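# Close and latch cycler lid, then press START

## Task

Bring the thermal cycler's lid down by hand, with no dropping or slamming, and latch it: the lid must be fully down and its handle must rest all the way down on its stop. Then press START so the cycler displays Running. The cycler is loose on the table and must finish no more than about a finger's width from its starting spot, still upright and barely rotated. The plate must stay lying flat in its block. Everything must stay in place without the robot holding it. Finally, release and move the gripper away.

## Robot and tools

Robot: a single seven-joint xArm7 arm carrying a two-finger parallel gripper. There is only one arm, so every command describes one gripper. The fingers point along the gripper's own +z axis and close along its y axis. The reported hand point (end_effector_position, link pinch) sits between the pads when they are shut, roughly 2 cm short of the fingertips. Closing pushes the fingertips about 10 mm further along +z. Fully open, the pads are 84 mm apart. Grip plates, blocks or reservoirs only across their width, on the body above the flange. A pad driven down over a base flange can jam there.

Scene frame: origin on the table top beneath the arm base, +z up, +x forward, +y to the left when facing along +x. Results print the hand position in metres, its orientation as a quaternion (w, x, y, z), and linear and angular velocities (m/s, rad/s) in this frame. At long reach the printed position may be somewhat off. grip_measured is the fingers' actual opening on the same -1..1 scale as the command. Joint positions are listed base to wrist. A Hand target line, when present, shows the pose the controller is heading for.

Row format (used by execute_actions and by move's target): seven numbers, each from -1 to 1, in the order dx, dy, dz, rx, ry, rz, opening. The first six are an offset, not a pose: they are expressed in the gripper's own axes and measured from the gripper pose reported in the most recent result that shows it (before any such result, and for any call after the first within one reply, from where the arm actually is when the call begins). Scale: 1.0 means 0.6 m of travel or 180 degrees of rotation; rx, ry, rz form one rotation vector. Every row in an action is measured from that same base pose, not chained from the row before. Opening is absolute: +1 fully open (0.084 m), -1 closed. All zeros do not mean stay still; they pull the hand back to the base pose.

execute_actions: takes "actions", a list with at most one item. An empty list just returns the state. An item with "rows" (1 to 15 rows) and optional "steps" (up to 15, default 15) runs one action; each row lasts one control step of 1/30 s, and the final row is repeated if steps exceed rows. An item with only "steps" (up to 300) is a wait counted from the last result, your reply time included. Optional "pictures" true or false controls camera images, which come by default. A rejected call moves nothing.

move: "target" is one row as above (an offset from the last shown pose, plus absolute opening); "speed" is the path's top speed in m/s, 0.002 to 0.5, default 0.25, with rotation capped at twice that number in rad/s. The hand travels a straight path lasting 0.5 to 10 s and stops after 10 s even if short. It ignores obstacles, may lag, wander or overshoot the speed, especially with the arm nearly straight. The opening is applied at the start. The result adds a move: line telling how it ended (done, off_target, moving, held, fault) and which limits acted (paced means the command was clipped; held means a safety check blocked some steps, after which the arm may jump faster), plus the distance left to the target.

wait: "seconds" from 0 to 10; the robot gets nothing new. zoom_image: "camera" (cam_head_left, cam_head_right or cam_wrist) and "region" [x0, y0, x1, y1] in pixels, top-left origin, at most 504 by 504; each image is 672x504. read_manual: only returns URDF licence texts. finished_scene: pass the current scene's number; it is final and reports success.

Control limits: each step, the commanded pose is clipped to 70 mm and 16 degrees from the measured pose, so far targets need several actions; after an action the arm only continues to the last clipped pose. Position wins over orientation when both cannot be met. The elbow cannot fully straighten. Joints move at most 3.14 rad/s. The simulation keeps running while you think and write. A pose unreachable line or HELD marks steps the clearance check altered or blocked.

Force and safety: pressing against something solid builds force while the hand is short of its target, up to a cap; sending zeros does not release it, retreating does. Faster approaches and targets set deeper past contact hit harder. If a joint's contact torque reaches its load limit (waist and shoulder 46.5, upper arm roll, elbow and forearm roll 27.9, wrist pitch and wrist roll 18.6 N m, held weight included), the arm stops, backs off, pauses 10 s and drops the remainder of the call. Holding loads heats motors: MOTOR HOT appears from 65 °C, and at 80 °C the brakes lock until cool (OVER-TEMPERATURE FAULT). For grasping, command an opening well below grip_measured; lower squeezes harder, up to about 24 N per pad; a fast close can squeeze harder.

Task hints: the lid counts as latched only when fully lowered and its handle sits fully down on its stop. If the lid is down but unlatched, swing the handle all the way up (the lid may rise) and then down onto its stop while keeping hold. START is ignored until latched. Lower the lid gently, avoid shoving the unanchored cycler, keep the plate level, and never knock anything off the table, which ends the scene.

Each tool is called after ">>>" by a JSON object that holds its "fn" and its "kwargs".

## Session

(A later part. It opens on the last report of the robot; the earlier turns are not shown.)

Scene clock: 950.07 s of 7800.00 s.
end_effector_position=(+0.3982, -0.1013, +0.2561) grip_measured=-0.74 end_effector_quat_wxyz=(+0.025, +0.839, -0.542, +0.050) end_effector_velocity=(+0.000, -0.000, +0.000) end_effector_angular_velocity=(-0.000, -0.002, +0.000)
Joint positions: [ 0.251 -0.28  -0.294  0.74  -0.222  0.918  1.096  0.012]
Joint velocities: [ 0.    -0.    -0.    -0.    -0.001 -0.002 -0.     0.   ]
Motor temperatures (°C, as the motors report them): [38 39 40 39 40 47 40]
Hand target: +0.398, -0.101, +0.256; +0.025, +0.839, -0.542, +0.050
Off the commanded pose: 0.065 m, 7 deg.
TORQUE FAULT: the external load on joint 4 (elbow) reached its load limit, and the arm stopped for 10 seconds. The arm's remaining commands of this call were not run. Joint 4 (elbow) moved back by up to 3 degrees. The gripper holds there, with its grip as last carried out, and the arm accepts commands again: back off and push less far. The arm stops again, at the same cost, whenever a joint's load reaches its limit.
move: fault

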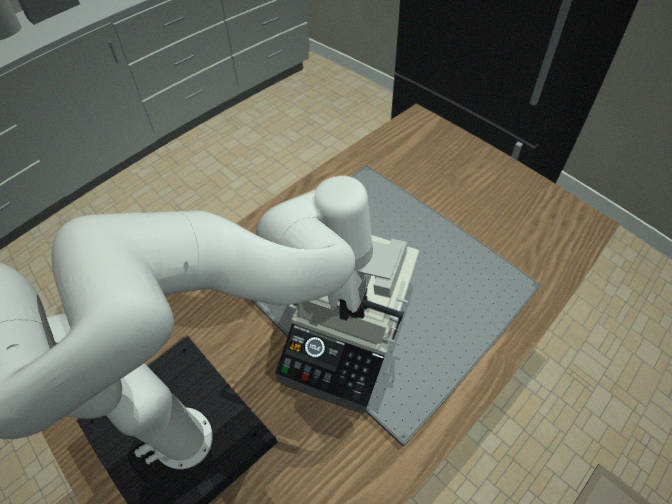

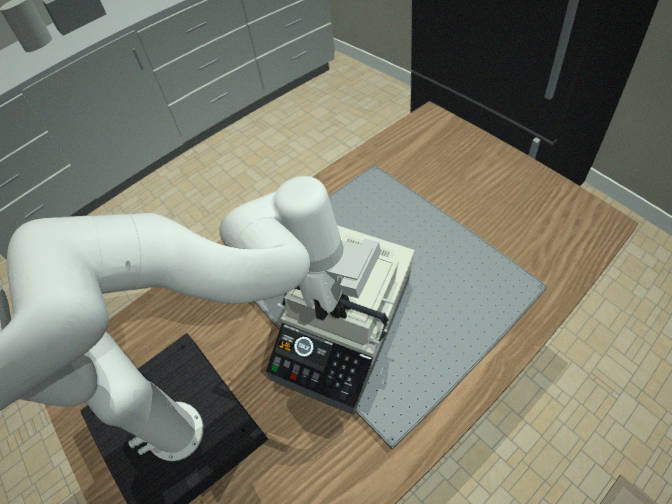

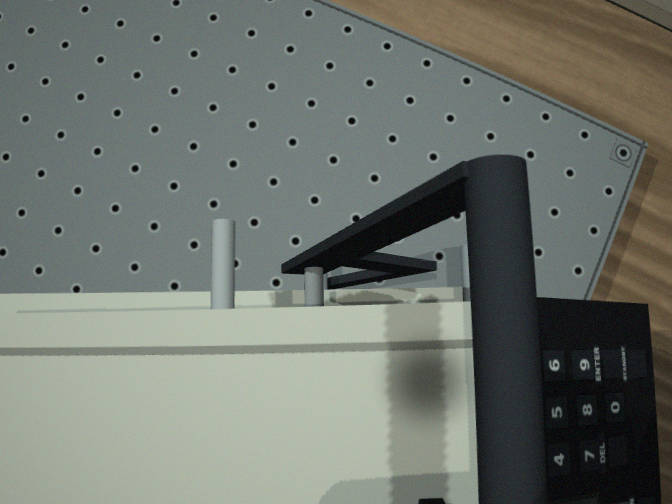

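>>> {"fn": "move", "kwargs": {"target": [0,-0.04,-0.025,0.015,-0.025,0,-1], "speed": 0.02}}

>>> {"fn": "move", "kwargs": {"target": [0,-0.06,-0.01,0,0,0,-1], "speed": 0.02}}

>>> {"fn": "move", "kwargs": {"target": [0,-0.07,-0.06,0,0,0,-1], "speed": 0.02}}

Scene clock: 955.27 s of 7800.00 s.
end_effector_position=(+0.4192, -0.0900, +0.2712) grip_measured=-0.74 end_effector_quat_wxyz=(-0.016, +0.840, -0.541, +0.031) end_effector_velocity=(+0.000, +0.001, -0.000) end_effector_angular_velocity=(+0.004, +0.002, +0.001)
Joint positions: [ 0.283 -0.233 -0.328  0.833 -0.096  0.959  1.012  0.012]
Joint velocities: [ 0.001  0.003 -0.001  0.003  0.006  0.003 -0.004  0.   ]
Motor temperatures (°C, as the motors report them): [38 39 40 40 40 47 40]
Hand target: +0.419, -0.090, +0.271; -0.016, +0.840, -0.541, +0.030
Off the commanded pose: 0.000 m, 0 deg.
move: done

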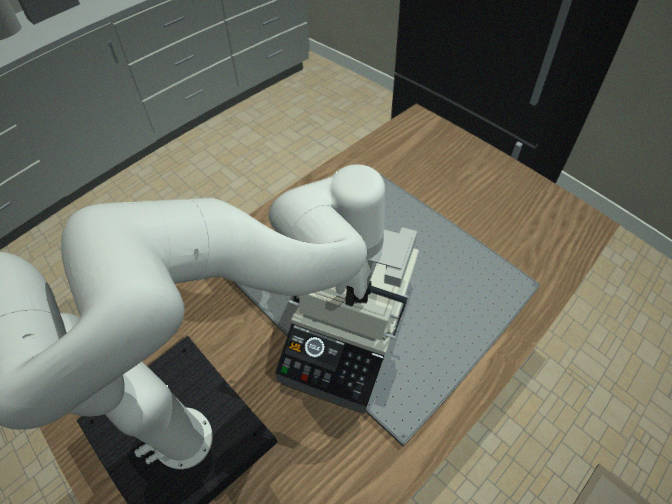

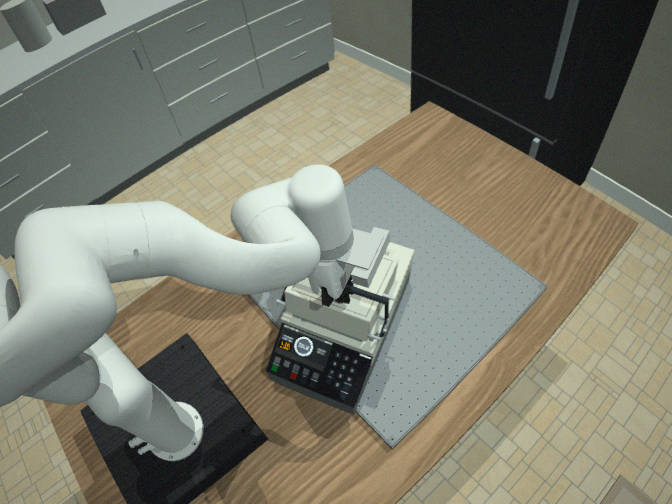

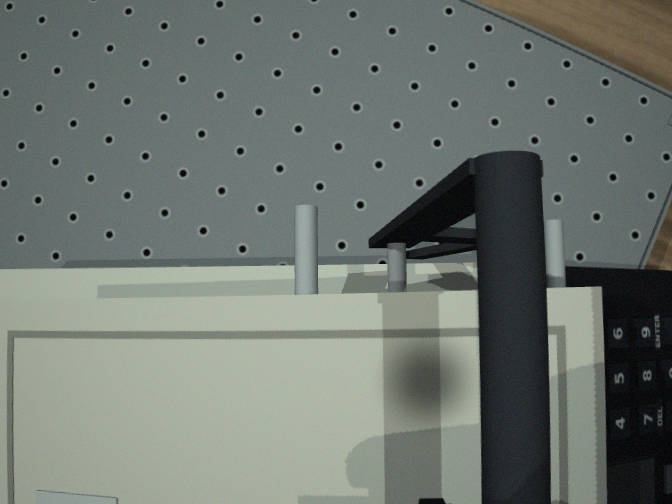

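Scene clock: 957.33 s of 7800.00 s.
end_effector_position=(+0.4514, -0.0750, +0.2792) grip_measured=-0.74 end_effector_quat_wxyz=(-0.016, +0.840, -0.541, +0.030) end_effector_velocity=(+0.000, -0.001, -0.001) end_effector_angular_velocity=(+0.001, +0.002, -0.003)
Joint positions: [ 0.309 -0.138 -0.311  0.946 -0.06   0.983  1.03   0.012]
Joint velocities: [-0.     0.004 -0.001  0.003  0.002  0.001  0.     0.   ]
Motor temperatures (°C, as the motors report them): [38 39 40 40 40 47 40]
Hand target: +0.452, -0.075, +0.279; -0.016, +0.840, -0.541, +0.030
Off the commanded pose: 0.000 m, 0 deg.
move: done

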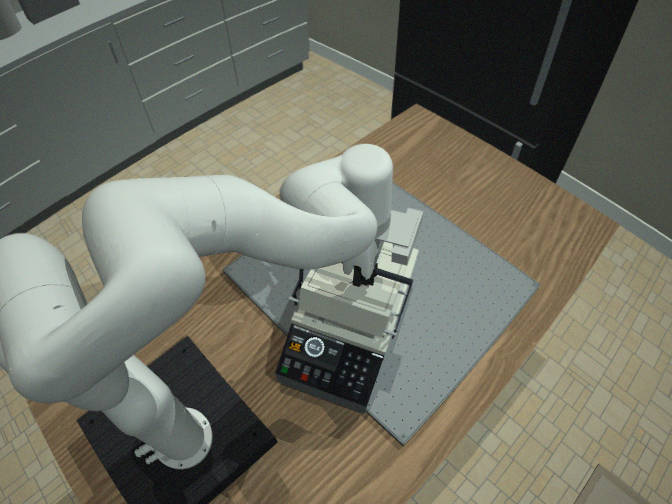

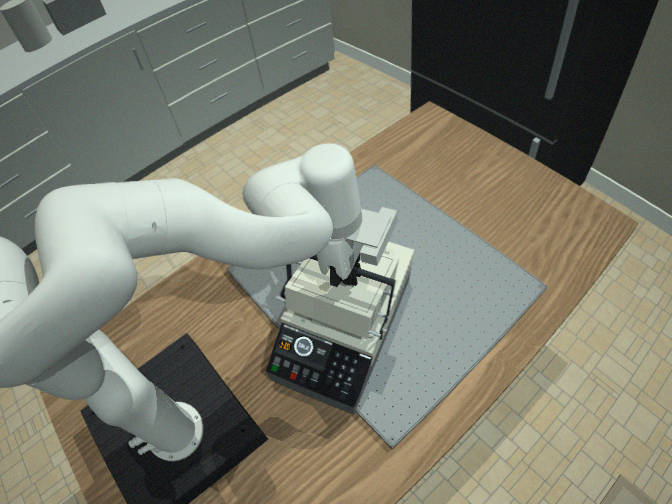

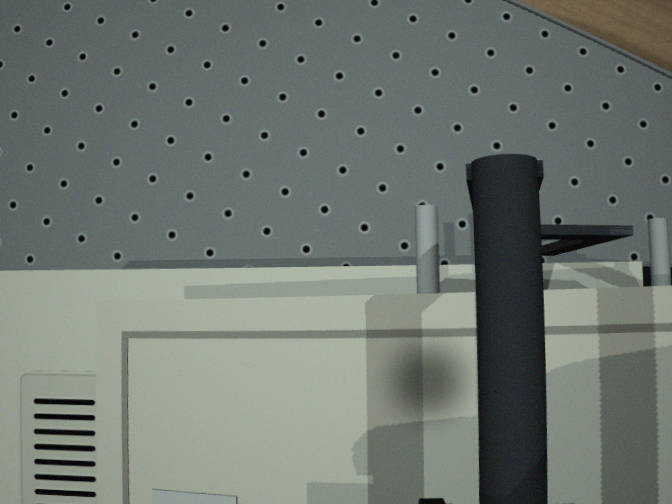

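Scene clock: 960.37 s of 7800.00 s.
end_effector_position=(+0.4872, -0.0572, +0.3175) grip_measured=-0.74 end_effector_quat_wxyz=(-0.016, +0.841, -0.541, +0.030) end_effector_velocity=(+0.000, -0.000, -0.000) end_effector_angular_velocity=(-0.000, +0.003, -0.001)
Joint positions: [ 0.332 -0.056 -0.289  1.143 -0.03   1.101  1.055  0.012]
Joint velocities: [-0.     0.003 -0.     0.004  0.     0.003  0.001  0.   ]
Motor temperatures (°C, as the motors report them): [38 39 40 41 40 47 40]
Hand target: +0.487, -0.057, +0.317; -0.016, +0.841, -0.541, +0.030
Off the commanded pose: 0.000 m, 0 deg.
move: done

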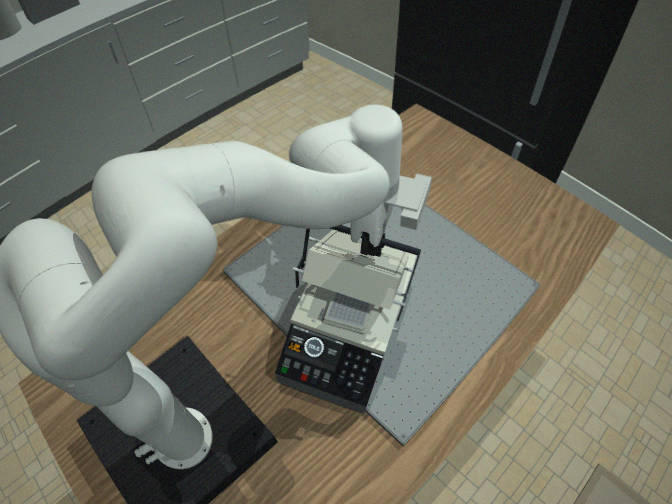

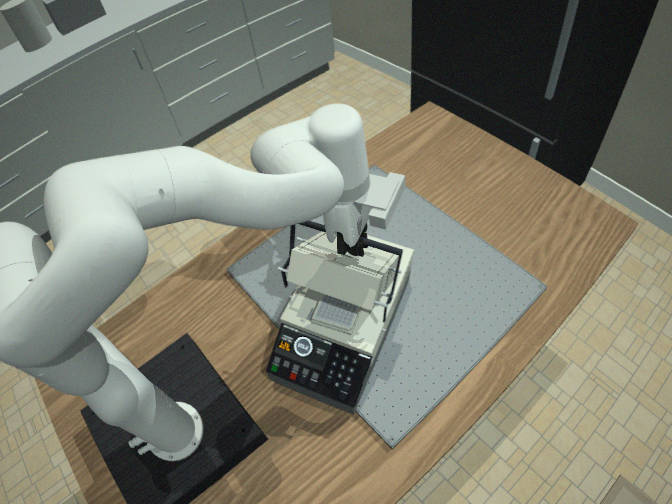

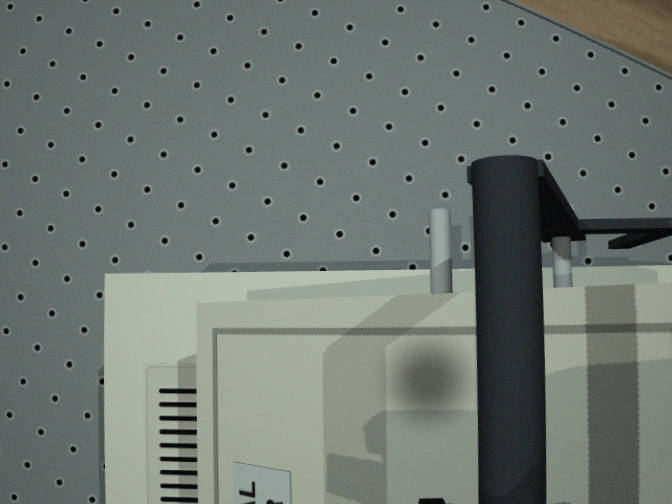

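>>> {"fn": "execute_actions", "kwargs": {"actions": []}}

>>> {"fn": "zoom_image", "kwargs": {"camera": "cam_head_left", "region": [270,230,430,390]}}

Scene clock: 967.67 s of 7800.00 s.
end_effector_position=(+0.4872, -0.0572, +0.3174) grip_measured=-0.74 end_effector_quat_wxyz=(-0.016, +0.841, -0.541, +0.030) end_effector_velocity=(-0.001, +0.000, +0.000) end_effector_angular_velocity=(+0.000, +0.001, +0.000)
Joint positions: [ 0.332 -0.055 -0.289  1.144 -0.03   1.102  1.055  0.012]
Joint velocities: [ 0.    -0.001 -0.    -0.001 -0.     0.001  0.     0.   ]
Motor temperatures (°C, as the motors report them): [38 39 40 41 40 47 40]
Hand target: +0.487, -0.057, +0.317; -0.016, +0.841, -0.541, +0.030
Off the commanded pose: 0.000 m, 0 deg.
Steps of this call (steps 1 to 90: nothing new was sent; then 4.30 s passed at rest). Readings (end_effector_position):
1: (+0.4872, -0.0572, +0.3175)
2: (+0.4872, -0.0572, +0.3175)
4: (+0.4872, -0.0572, +0.3175)
8: (+0.4872, -0.0572, +0.3175)
90: the state above

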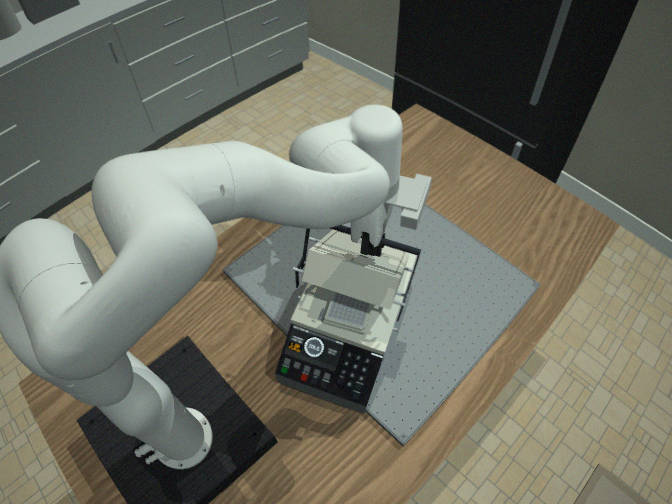

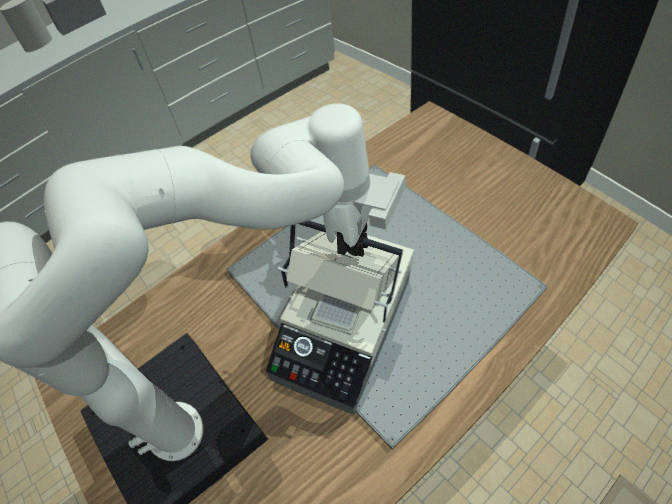

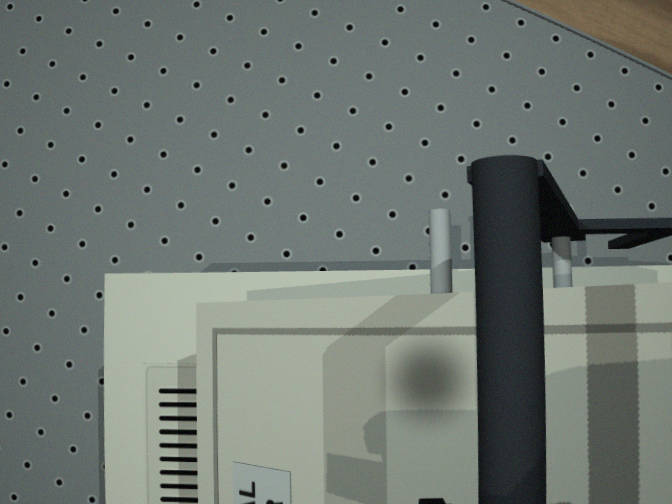

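Region (270, 230, 430, 390) of cam_head_left's 672x504 image, scaled by 3.150, with more detail than that image has.

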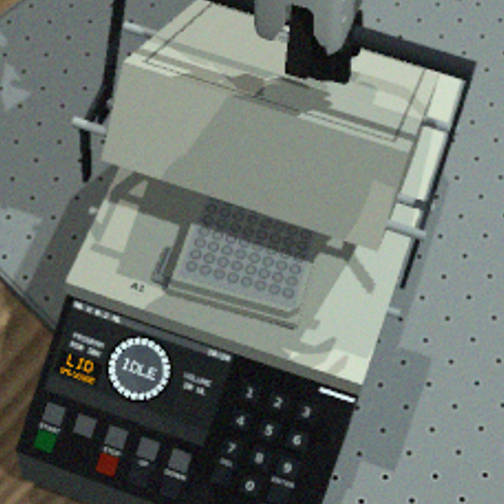

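>>> {"fn": "move", "kwargs": {"target": [0,0.065,0.078,0,0,0,-1], "speed": 0.02}}

>>> {"fn": "move", "kwargs": {"target": [0,0.1,0.02,0.1,0,0,-1], "speed": 0.02}}

Scene clock: 975.07 s of 7800.00 s.
end_effector_position=(+0.4549, -0.0739, +0.2685) grip_measured=-0.74 end_effector_quat_wxyz=(-0.016, +0.840, -0.541, +0.030) end_effector_velocity=(+0.001, +0.000, +0.000) end_effector_angular_velocity=(+0.000, -0.005, +0.001)
Joint positions: [ 0.31  -0.115 -0.311  0.938 -0.053  0.953  1.028  0.012]
Joint velocities: [-0.    -0.003  0.    -0.003  0.    -0.006 -0.001  0.   ]
Motor temperatures (°C, as the motors report them): [38 39 39 41 40 47 40]
Hand target: +0.455, -0.074, +0.269; -0.016, +0.840, -0.541, +0.030
Off the commanded pose: 0.000 m, 0 deg.
After step 90, 1.10 s passed at rest.
move: done

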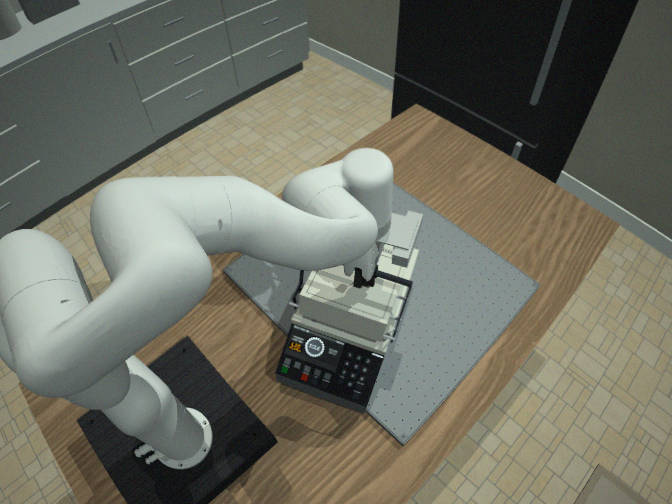

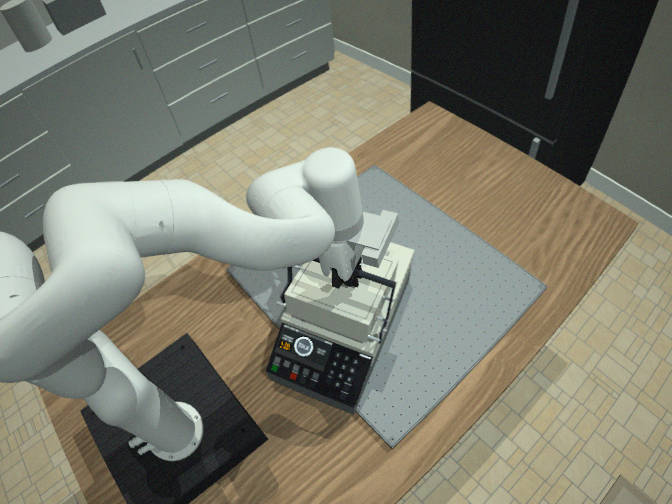

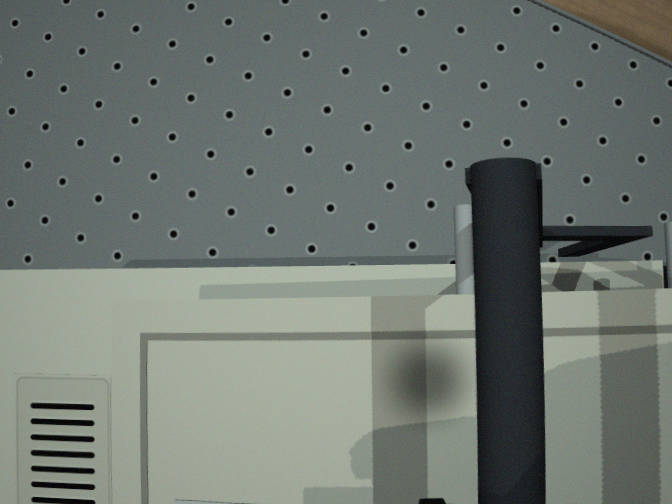

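Scene clock: 983.13 s of 7800.00 s.
end_effector_position=(+0.4009, -0.0994, +0.2534) grip_measured=-0.74 end_effector_quat_wxyz=(-0.146, +0.828, -0.530, +0.115) end_effector_velocity=(-0.000, +0.000, +0.000) end_effector_angular_velocity=(+0.001, -0.005, +0.002)
Joint positions: [ 0.277 -0.44  -0.453  0.521  0.05   0.591  0.787  0.012]
Joint velocities: [ 0.001 -0.003 -0.002 -0.003  0.002 -0.004 -0.005  0.   ]
Motor temperatures (°C, as the motors report them): [38 39 39 41 40 47 40]
Hand target: +0.401, -0.100, +0.254; -0.146, +0.827, -0.530, +0.115
Off the commanded pose: 0.001 m, 0 deg.
move: done

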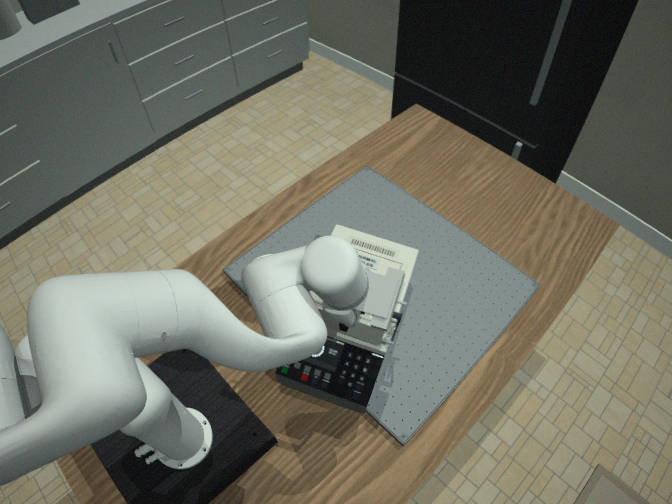

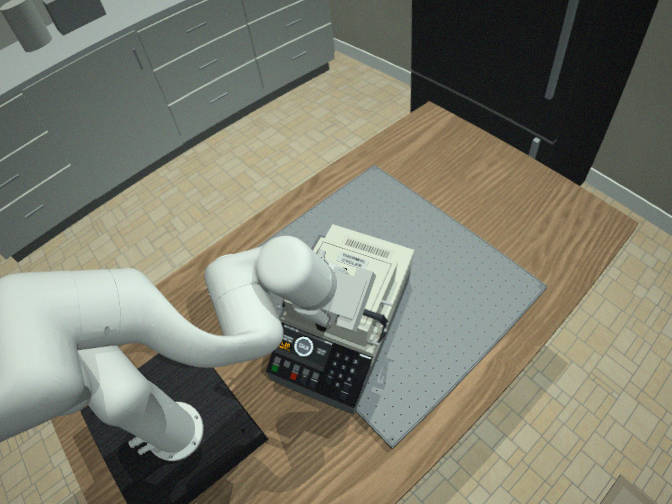

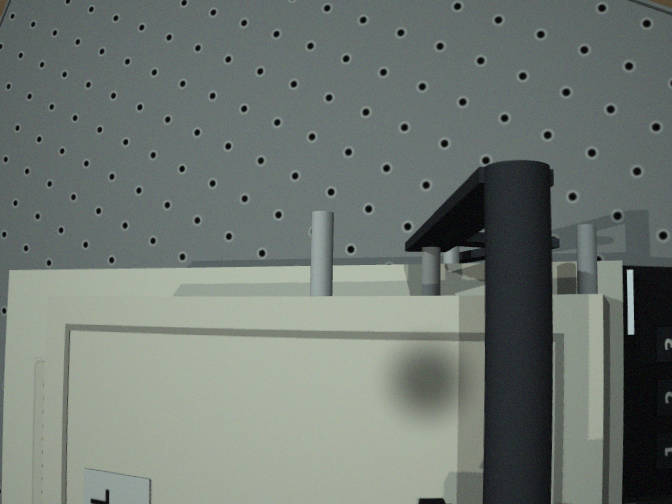

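>>> {"fn": "move", "kwargs": {"target": [0,0.08,0.02,0.09,0,0,-1], "speed": 0.015}}

Scene clock: 993.60 s of 7800.00 s.
end_effector_position=(+0.3726, -0.1112, +0.2362) grip_measured=-0.75 end_effector_quat_wxyz=(-0.262, +0.805, -0.495, +0.198) end_effector_velocity=(-0.001, -0.000, -0.000) end_effector_angular_velocity=(+0.001, -0.004, +0.001)
Joint positions: [ 0.382 -0.665 -0.747  0.267  0.214  0.304  0.405  0.011]
Joint velocities: [-0.005 -0.002  0.002 -0.004  0.014 -0.002 -0.017 -0.   ]
Motor temperatures (°C, as the motors report them): [38 39 40 40 40 47 40]
Hand target: +0.364, -0.117, +0.225; -0.260, +0.799, -0.509, +0.189
Off the commanded pose: 0.015 m, 2 deg.
move: off_target

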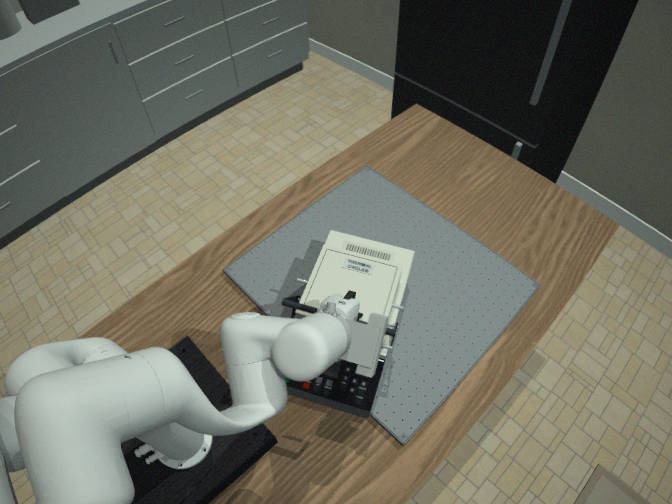

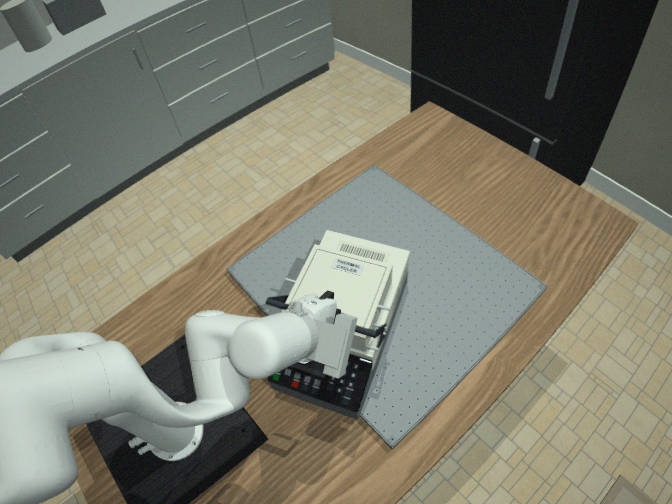

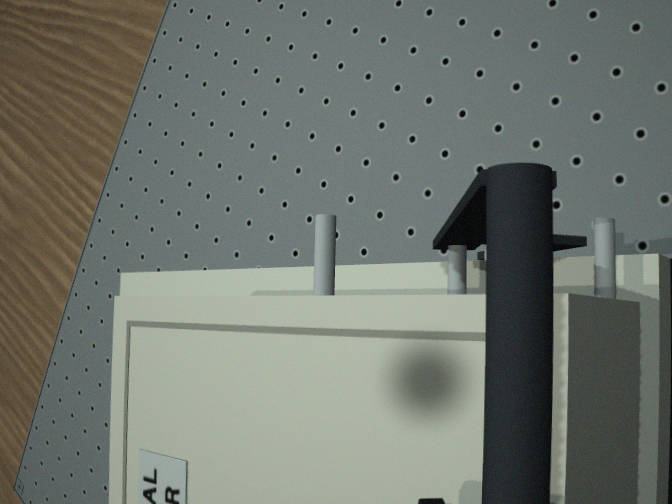

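>>> {"fn": "move", "kwargs": {"target": [0,-0.035,0.005,0,0,0,-1], "speed": 0.015}}

>>> {"fn": "move", "kwargs": {"target": [0,0,0.03,0,0,0,-1], "speed": 0.01}}

>>> {"fn": "move", "kwargs": {"target": [0,0.045,0.035,0,0,0,-1], "speed": 0.01}}

>>> {"fn": "zoom_image", "kwargs": {"camera": "cam_wrist", "region": [380,120,672,320]}}

Scene clock: 997.80 s of 7800.00 s.
end_effector_position=(+0.3883, -0.1018, +0.2458) grip_measured=-0.74 end_effector_quat_wxyz=(-0.262, +0.805, -0.494, +0.197) end_effector_velocity=(+0.002, -0.000, +0.003) end_effector_angular_velocity=(+0.000, -0.005, -0.000)
Joint positions: [ 0.422 -0.631 -0.717  0.306  0.233  0.301  0.449  0.012]
Joint velocities: [ 0.001 -0.002  0.002  0.004  0.001  0.001  0.002  0.   ]
Motor temperatures (°C, as the motors report them): [38 39 40 39 40 47 40]
Hand target: +0.389, -0.103, +0.247; -0.263, +0.805, -0.495, +0.198
Off the commanded pose: 0.002 m, 0 deg.
move: done

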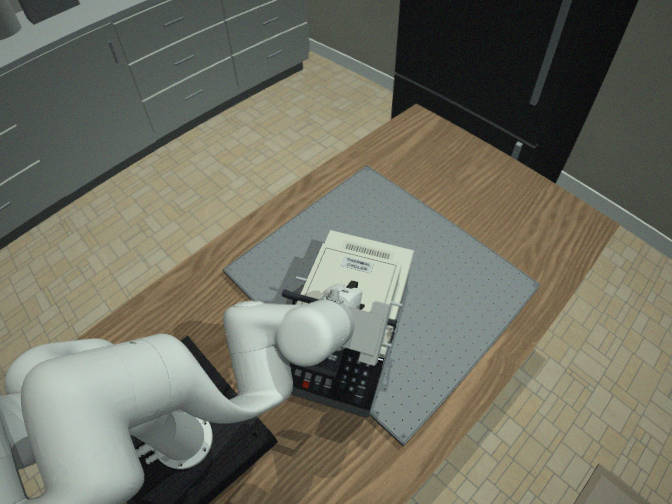

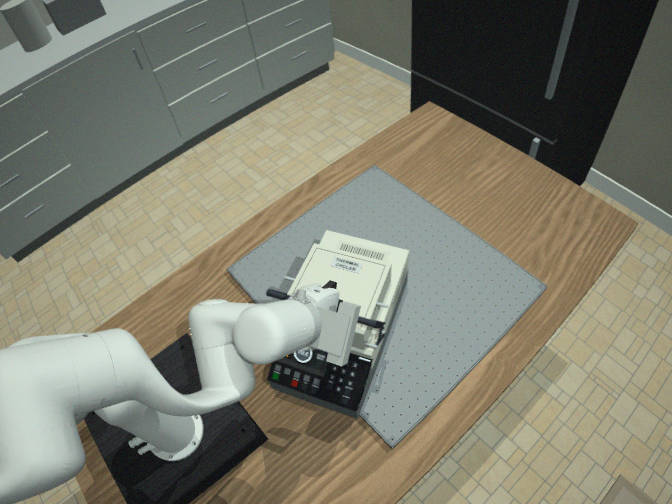

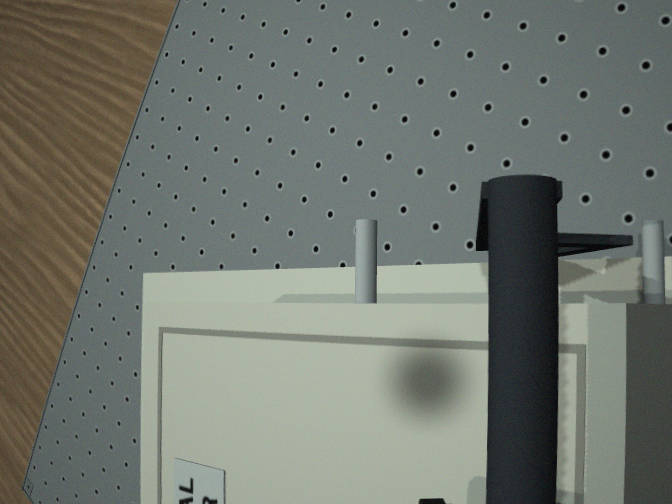

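Scene clock: 999.83 s of 7800.00 s.
end_effector_position=(+0.4012, -0.0995, +0.2354) grip_measured=-0.91 end_effector_quat_wxyz=(-0.263, +0.804, -0.494, +0.201) end_effector_velocity=(+0.001, -0.001, +0.000) end_effector_angular_velocity=(+0.001, -0.002, -0.001)
Joint positions: [ 0.528 -0.575 -0.787  0.321  0.281  0.227  0.413  0.004]
Joint velocities: [ 0.008  0.002 -0.007  0.004  0.005 -0.003 -0.005 -0.   ]
Motor temperatures (°C, as the motors report them): [38 39 40 39 40 47 40]
Hand target: +0.399, -0.098, +0.232; -0.262, +0.805, -0.494, +0.197
Off the commanded pose: 0.005 m, 0 deg.
move: off_target

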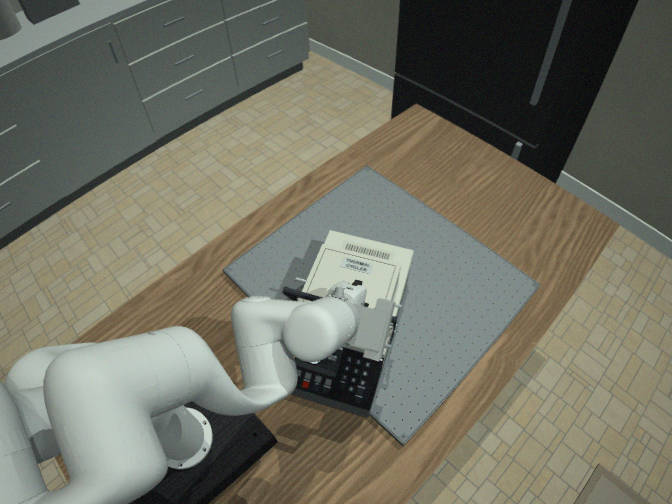

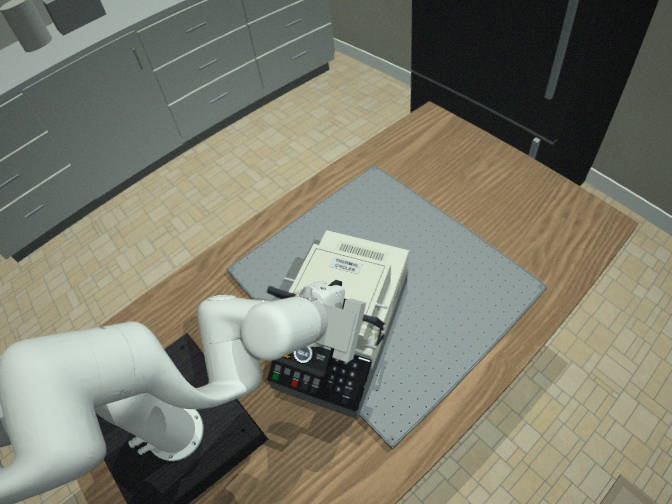

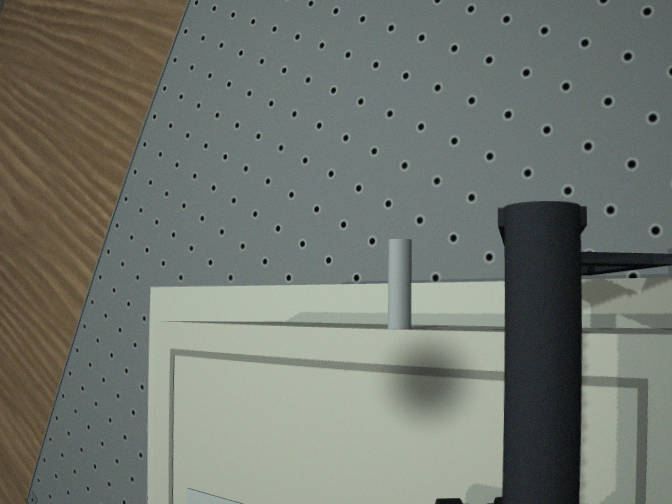

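Scene clock: 1012.83 s of 7800.00 s.
end_effector_position=(+0.4252, -0.1269, +0.2544) grip_measured=-0.91 end_effector_quat_wxyz=(-0.275, +0.789, -0.491, +0.247) end_effector_velocity=(-0.000, +0.000, -0.000) end_effector_angular_velocity=(-0.000, +0.001, +0.000)
Joint positions: [ 0.633 -0.576 -0.903  0.38   0.326  0.145  0.326  0.004]
Joint velocities: [ 0.     0.001 -0.     0.     0.001 -0.    -0.    -0.   ]
Motor temperatures (°C, as the motors report them): [38 39 40 41 40 48 40]
Hand target: +0.426, -0.128, +0.255; -0.275, +0.789, -0.491, +0.249
Off the commanded pose: 0.064 m, 6 deg.
TORQUE FAULT: the external load on joint 4 (elbow) reached its load limit, and the arm stopped for 10 seconds. The arm's remaining commands of this call were not run. Joint 4 (elbow) moved back by up to 3 degrees. The gripper holds there, with its grip as last carried out, and the arm accepts commands again: back off and push less far. The arm stops again, at the same cost, whenever a joint's load reaches its limit.
move: fault

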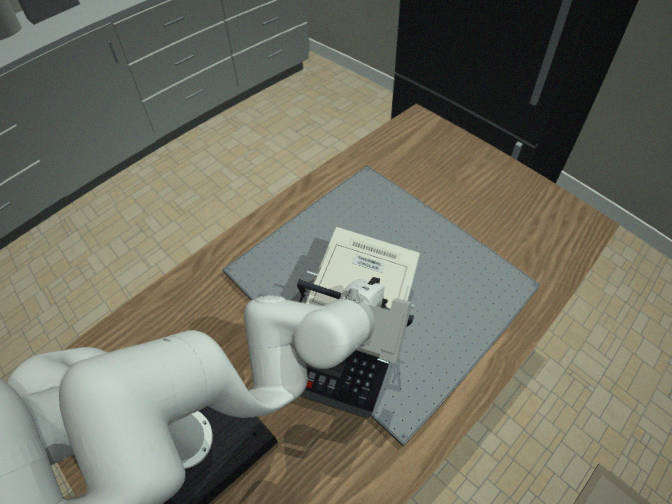

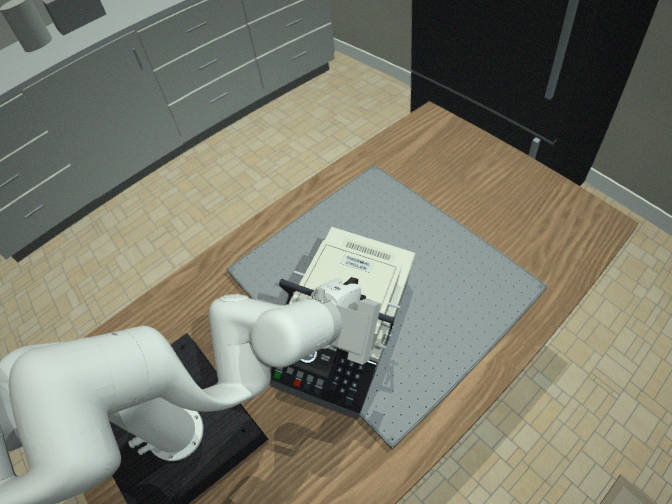

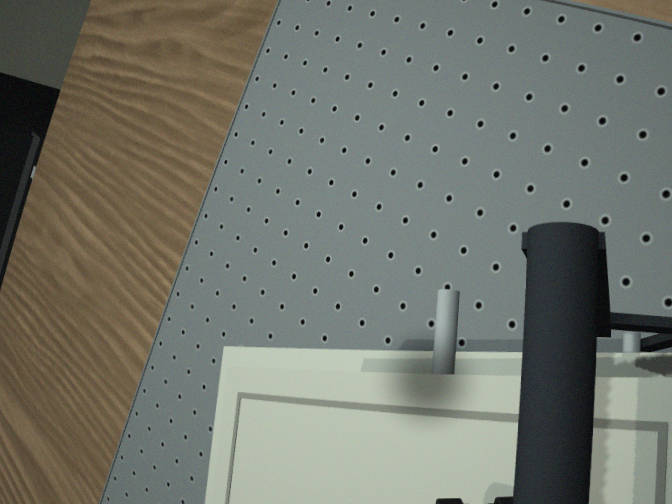

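Region (380, 120, 672, 320) of cam_wrist's 672x504 image, scaled by 1.726, with more detail than that image has; it fills the top 345 rows of this view, and the rest is white.

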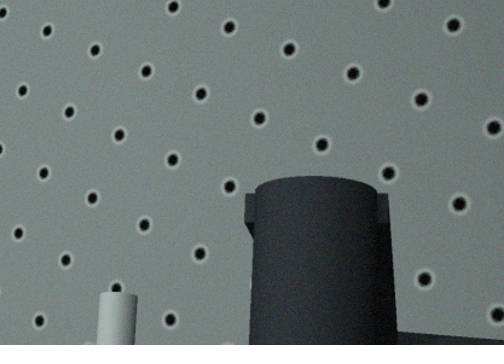

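>>> {"fn": "move", "kwargs": {"target": [0,0,-0.01,0,0,0,-0.2], "speed": 0.03}}

>>> {"fn": "move", "kwargs": {"target": [-0.1,-0.05,-0.25,-0.12,0,0,-1], "speed": 0.1}}

>>> {"fn": "zoom_image", "kwargs": {"camera": "cam_head_right", "region": [260,200,440,400]}}

Scene clock: 1014.80 s of 7800.00 s.
end_effector_position=(+0.4214, -0.1285, +0.2588) grip_measured=-0.22 end_effector_quat_wxyz=(-0.275, +0.789, -0.491, +0.247) end_effector_velocity=(-0.001, +0.001, +0.001) end_effector_angular_velocity=(+0.001, +0.000, +0.003)
Joint positions: [ 0.591 -0.59  -0.873  0.375  0.312  0.167  0.338  0.035]
Joint velocities: [-0.008 -0.004  0.008 -0.002 -0.004  0.006  0.003  0.   ]
Motor temperatures (°C, as the motors report them): [38 39 40 41 40 48 40]
Hand target: +0.421, -0.128, +0.259; -0.275, +0.789, -0.491, +0.247
Off the commanded pose: 0.000 m, 0 deg.
move: done

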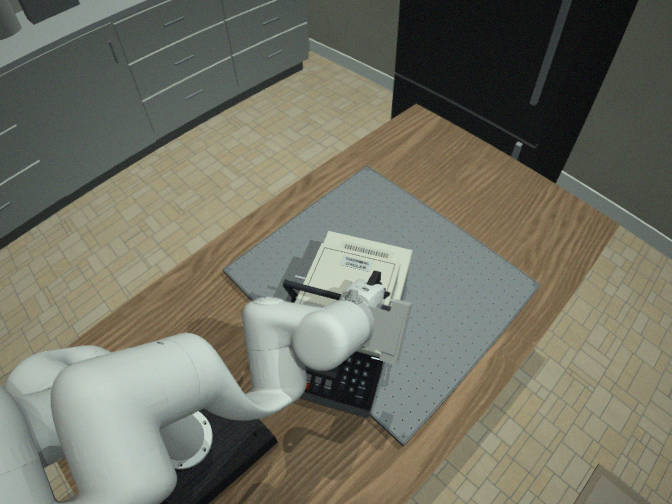

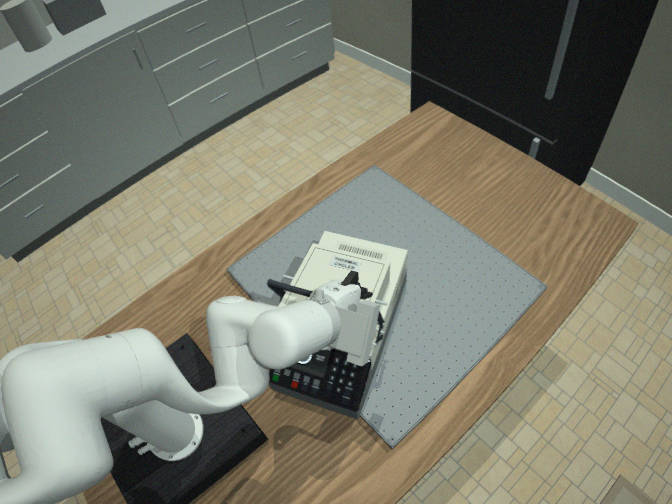

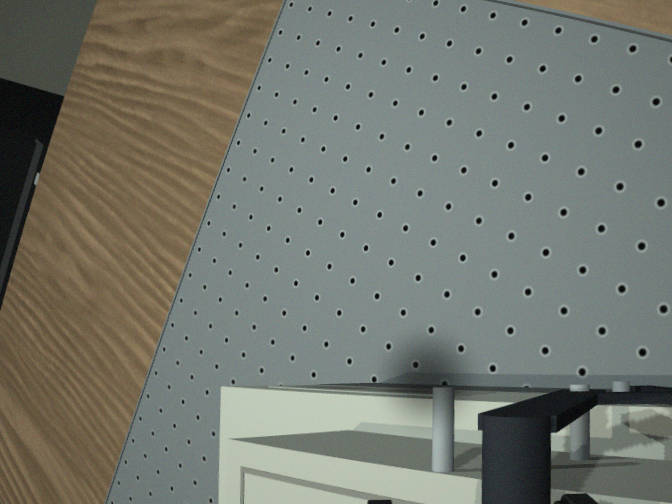

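Scene clock: 1017.10 s of 7800.00 s.
end_effector_position=(+0.3170, -0.0894, +0.3763) grip_measured=-0.52 end_effector_quat_wxyz=(-0.123, +0.827, -0.529, +0.145) end_effector_velocity=(-0.002, +0.001, -0.001) end_effector_angular_velocity=(-0.001, +0.011, +0.001)
Joint positions: [ 0.095 -0.907 -0.238  0.559 -0.069  1.064  0.925  0.021]
Joint velocities: [ 0.007 -0.001 -0.003  0.001 -0.008  0.013  0.007  0.   ]
Motor temperatures (°C, as the motors report them): [38 39 40 42 40 48 40]
Hand target: +0.318, -0.091, +0.381; -0.124, +0.827, -0.528, +0.150
Off the commanded pose: 0.005 m, 1 deg.
move: off_target

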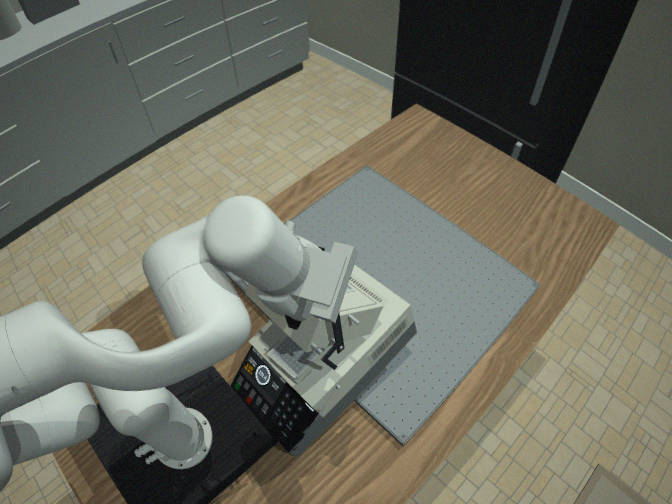

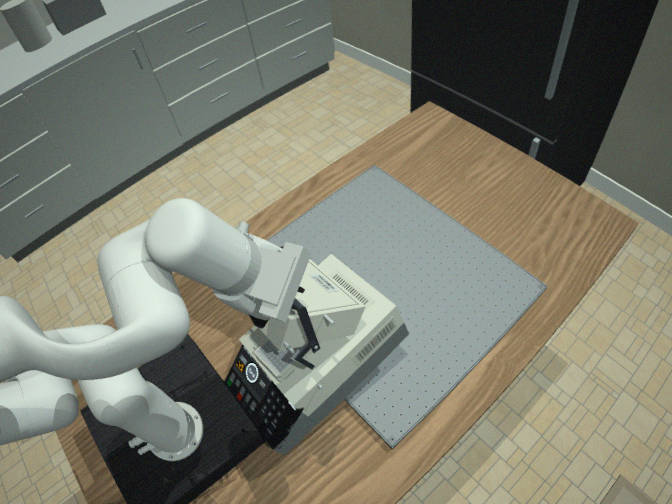

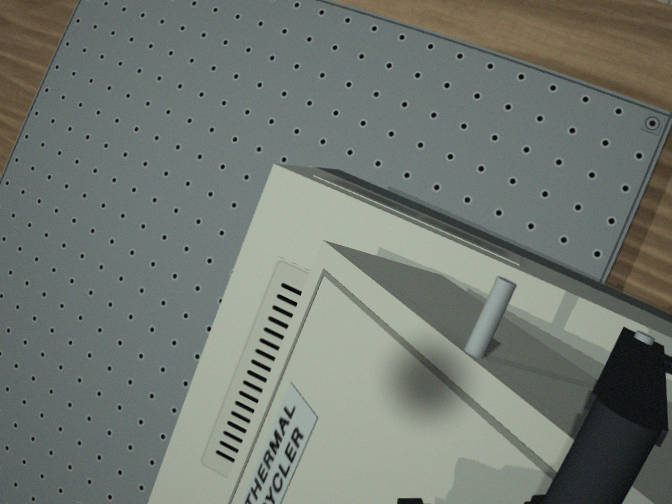

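Region (260, 200, 440, 400) of cam_head_right's 672x504 image, scaled by 2.520, with more detail than that image has; it fills the left 454 columns of this view, and the rest is white.

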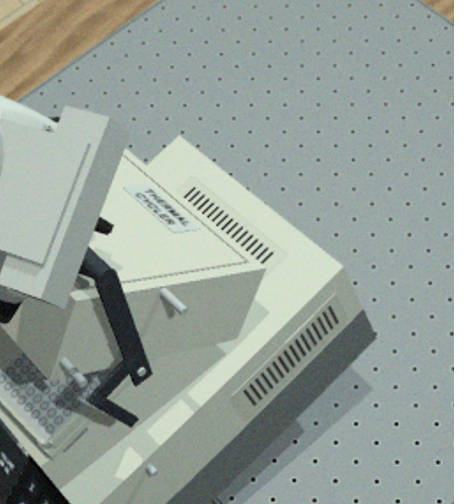

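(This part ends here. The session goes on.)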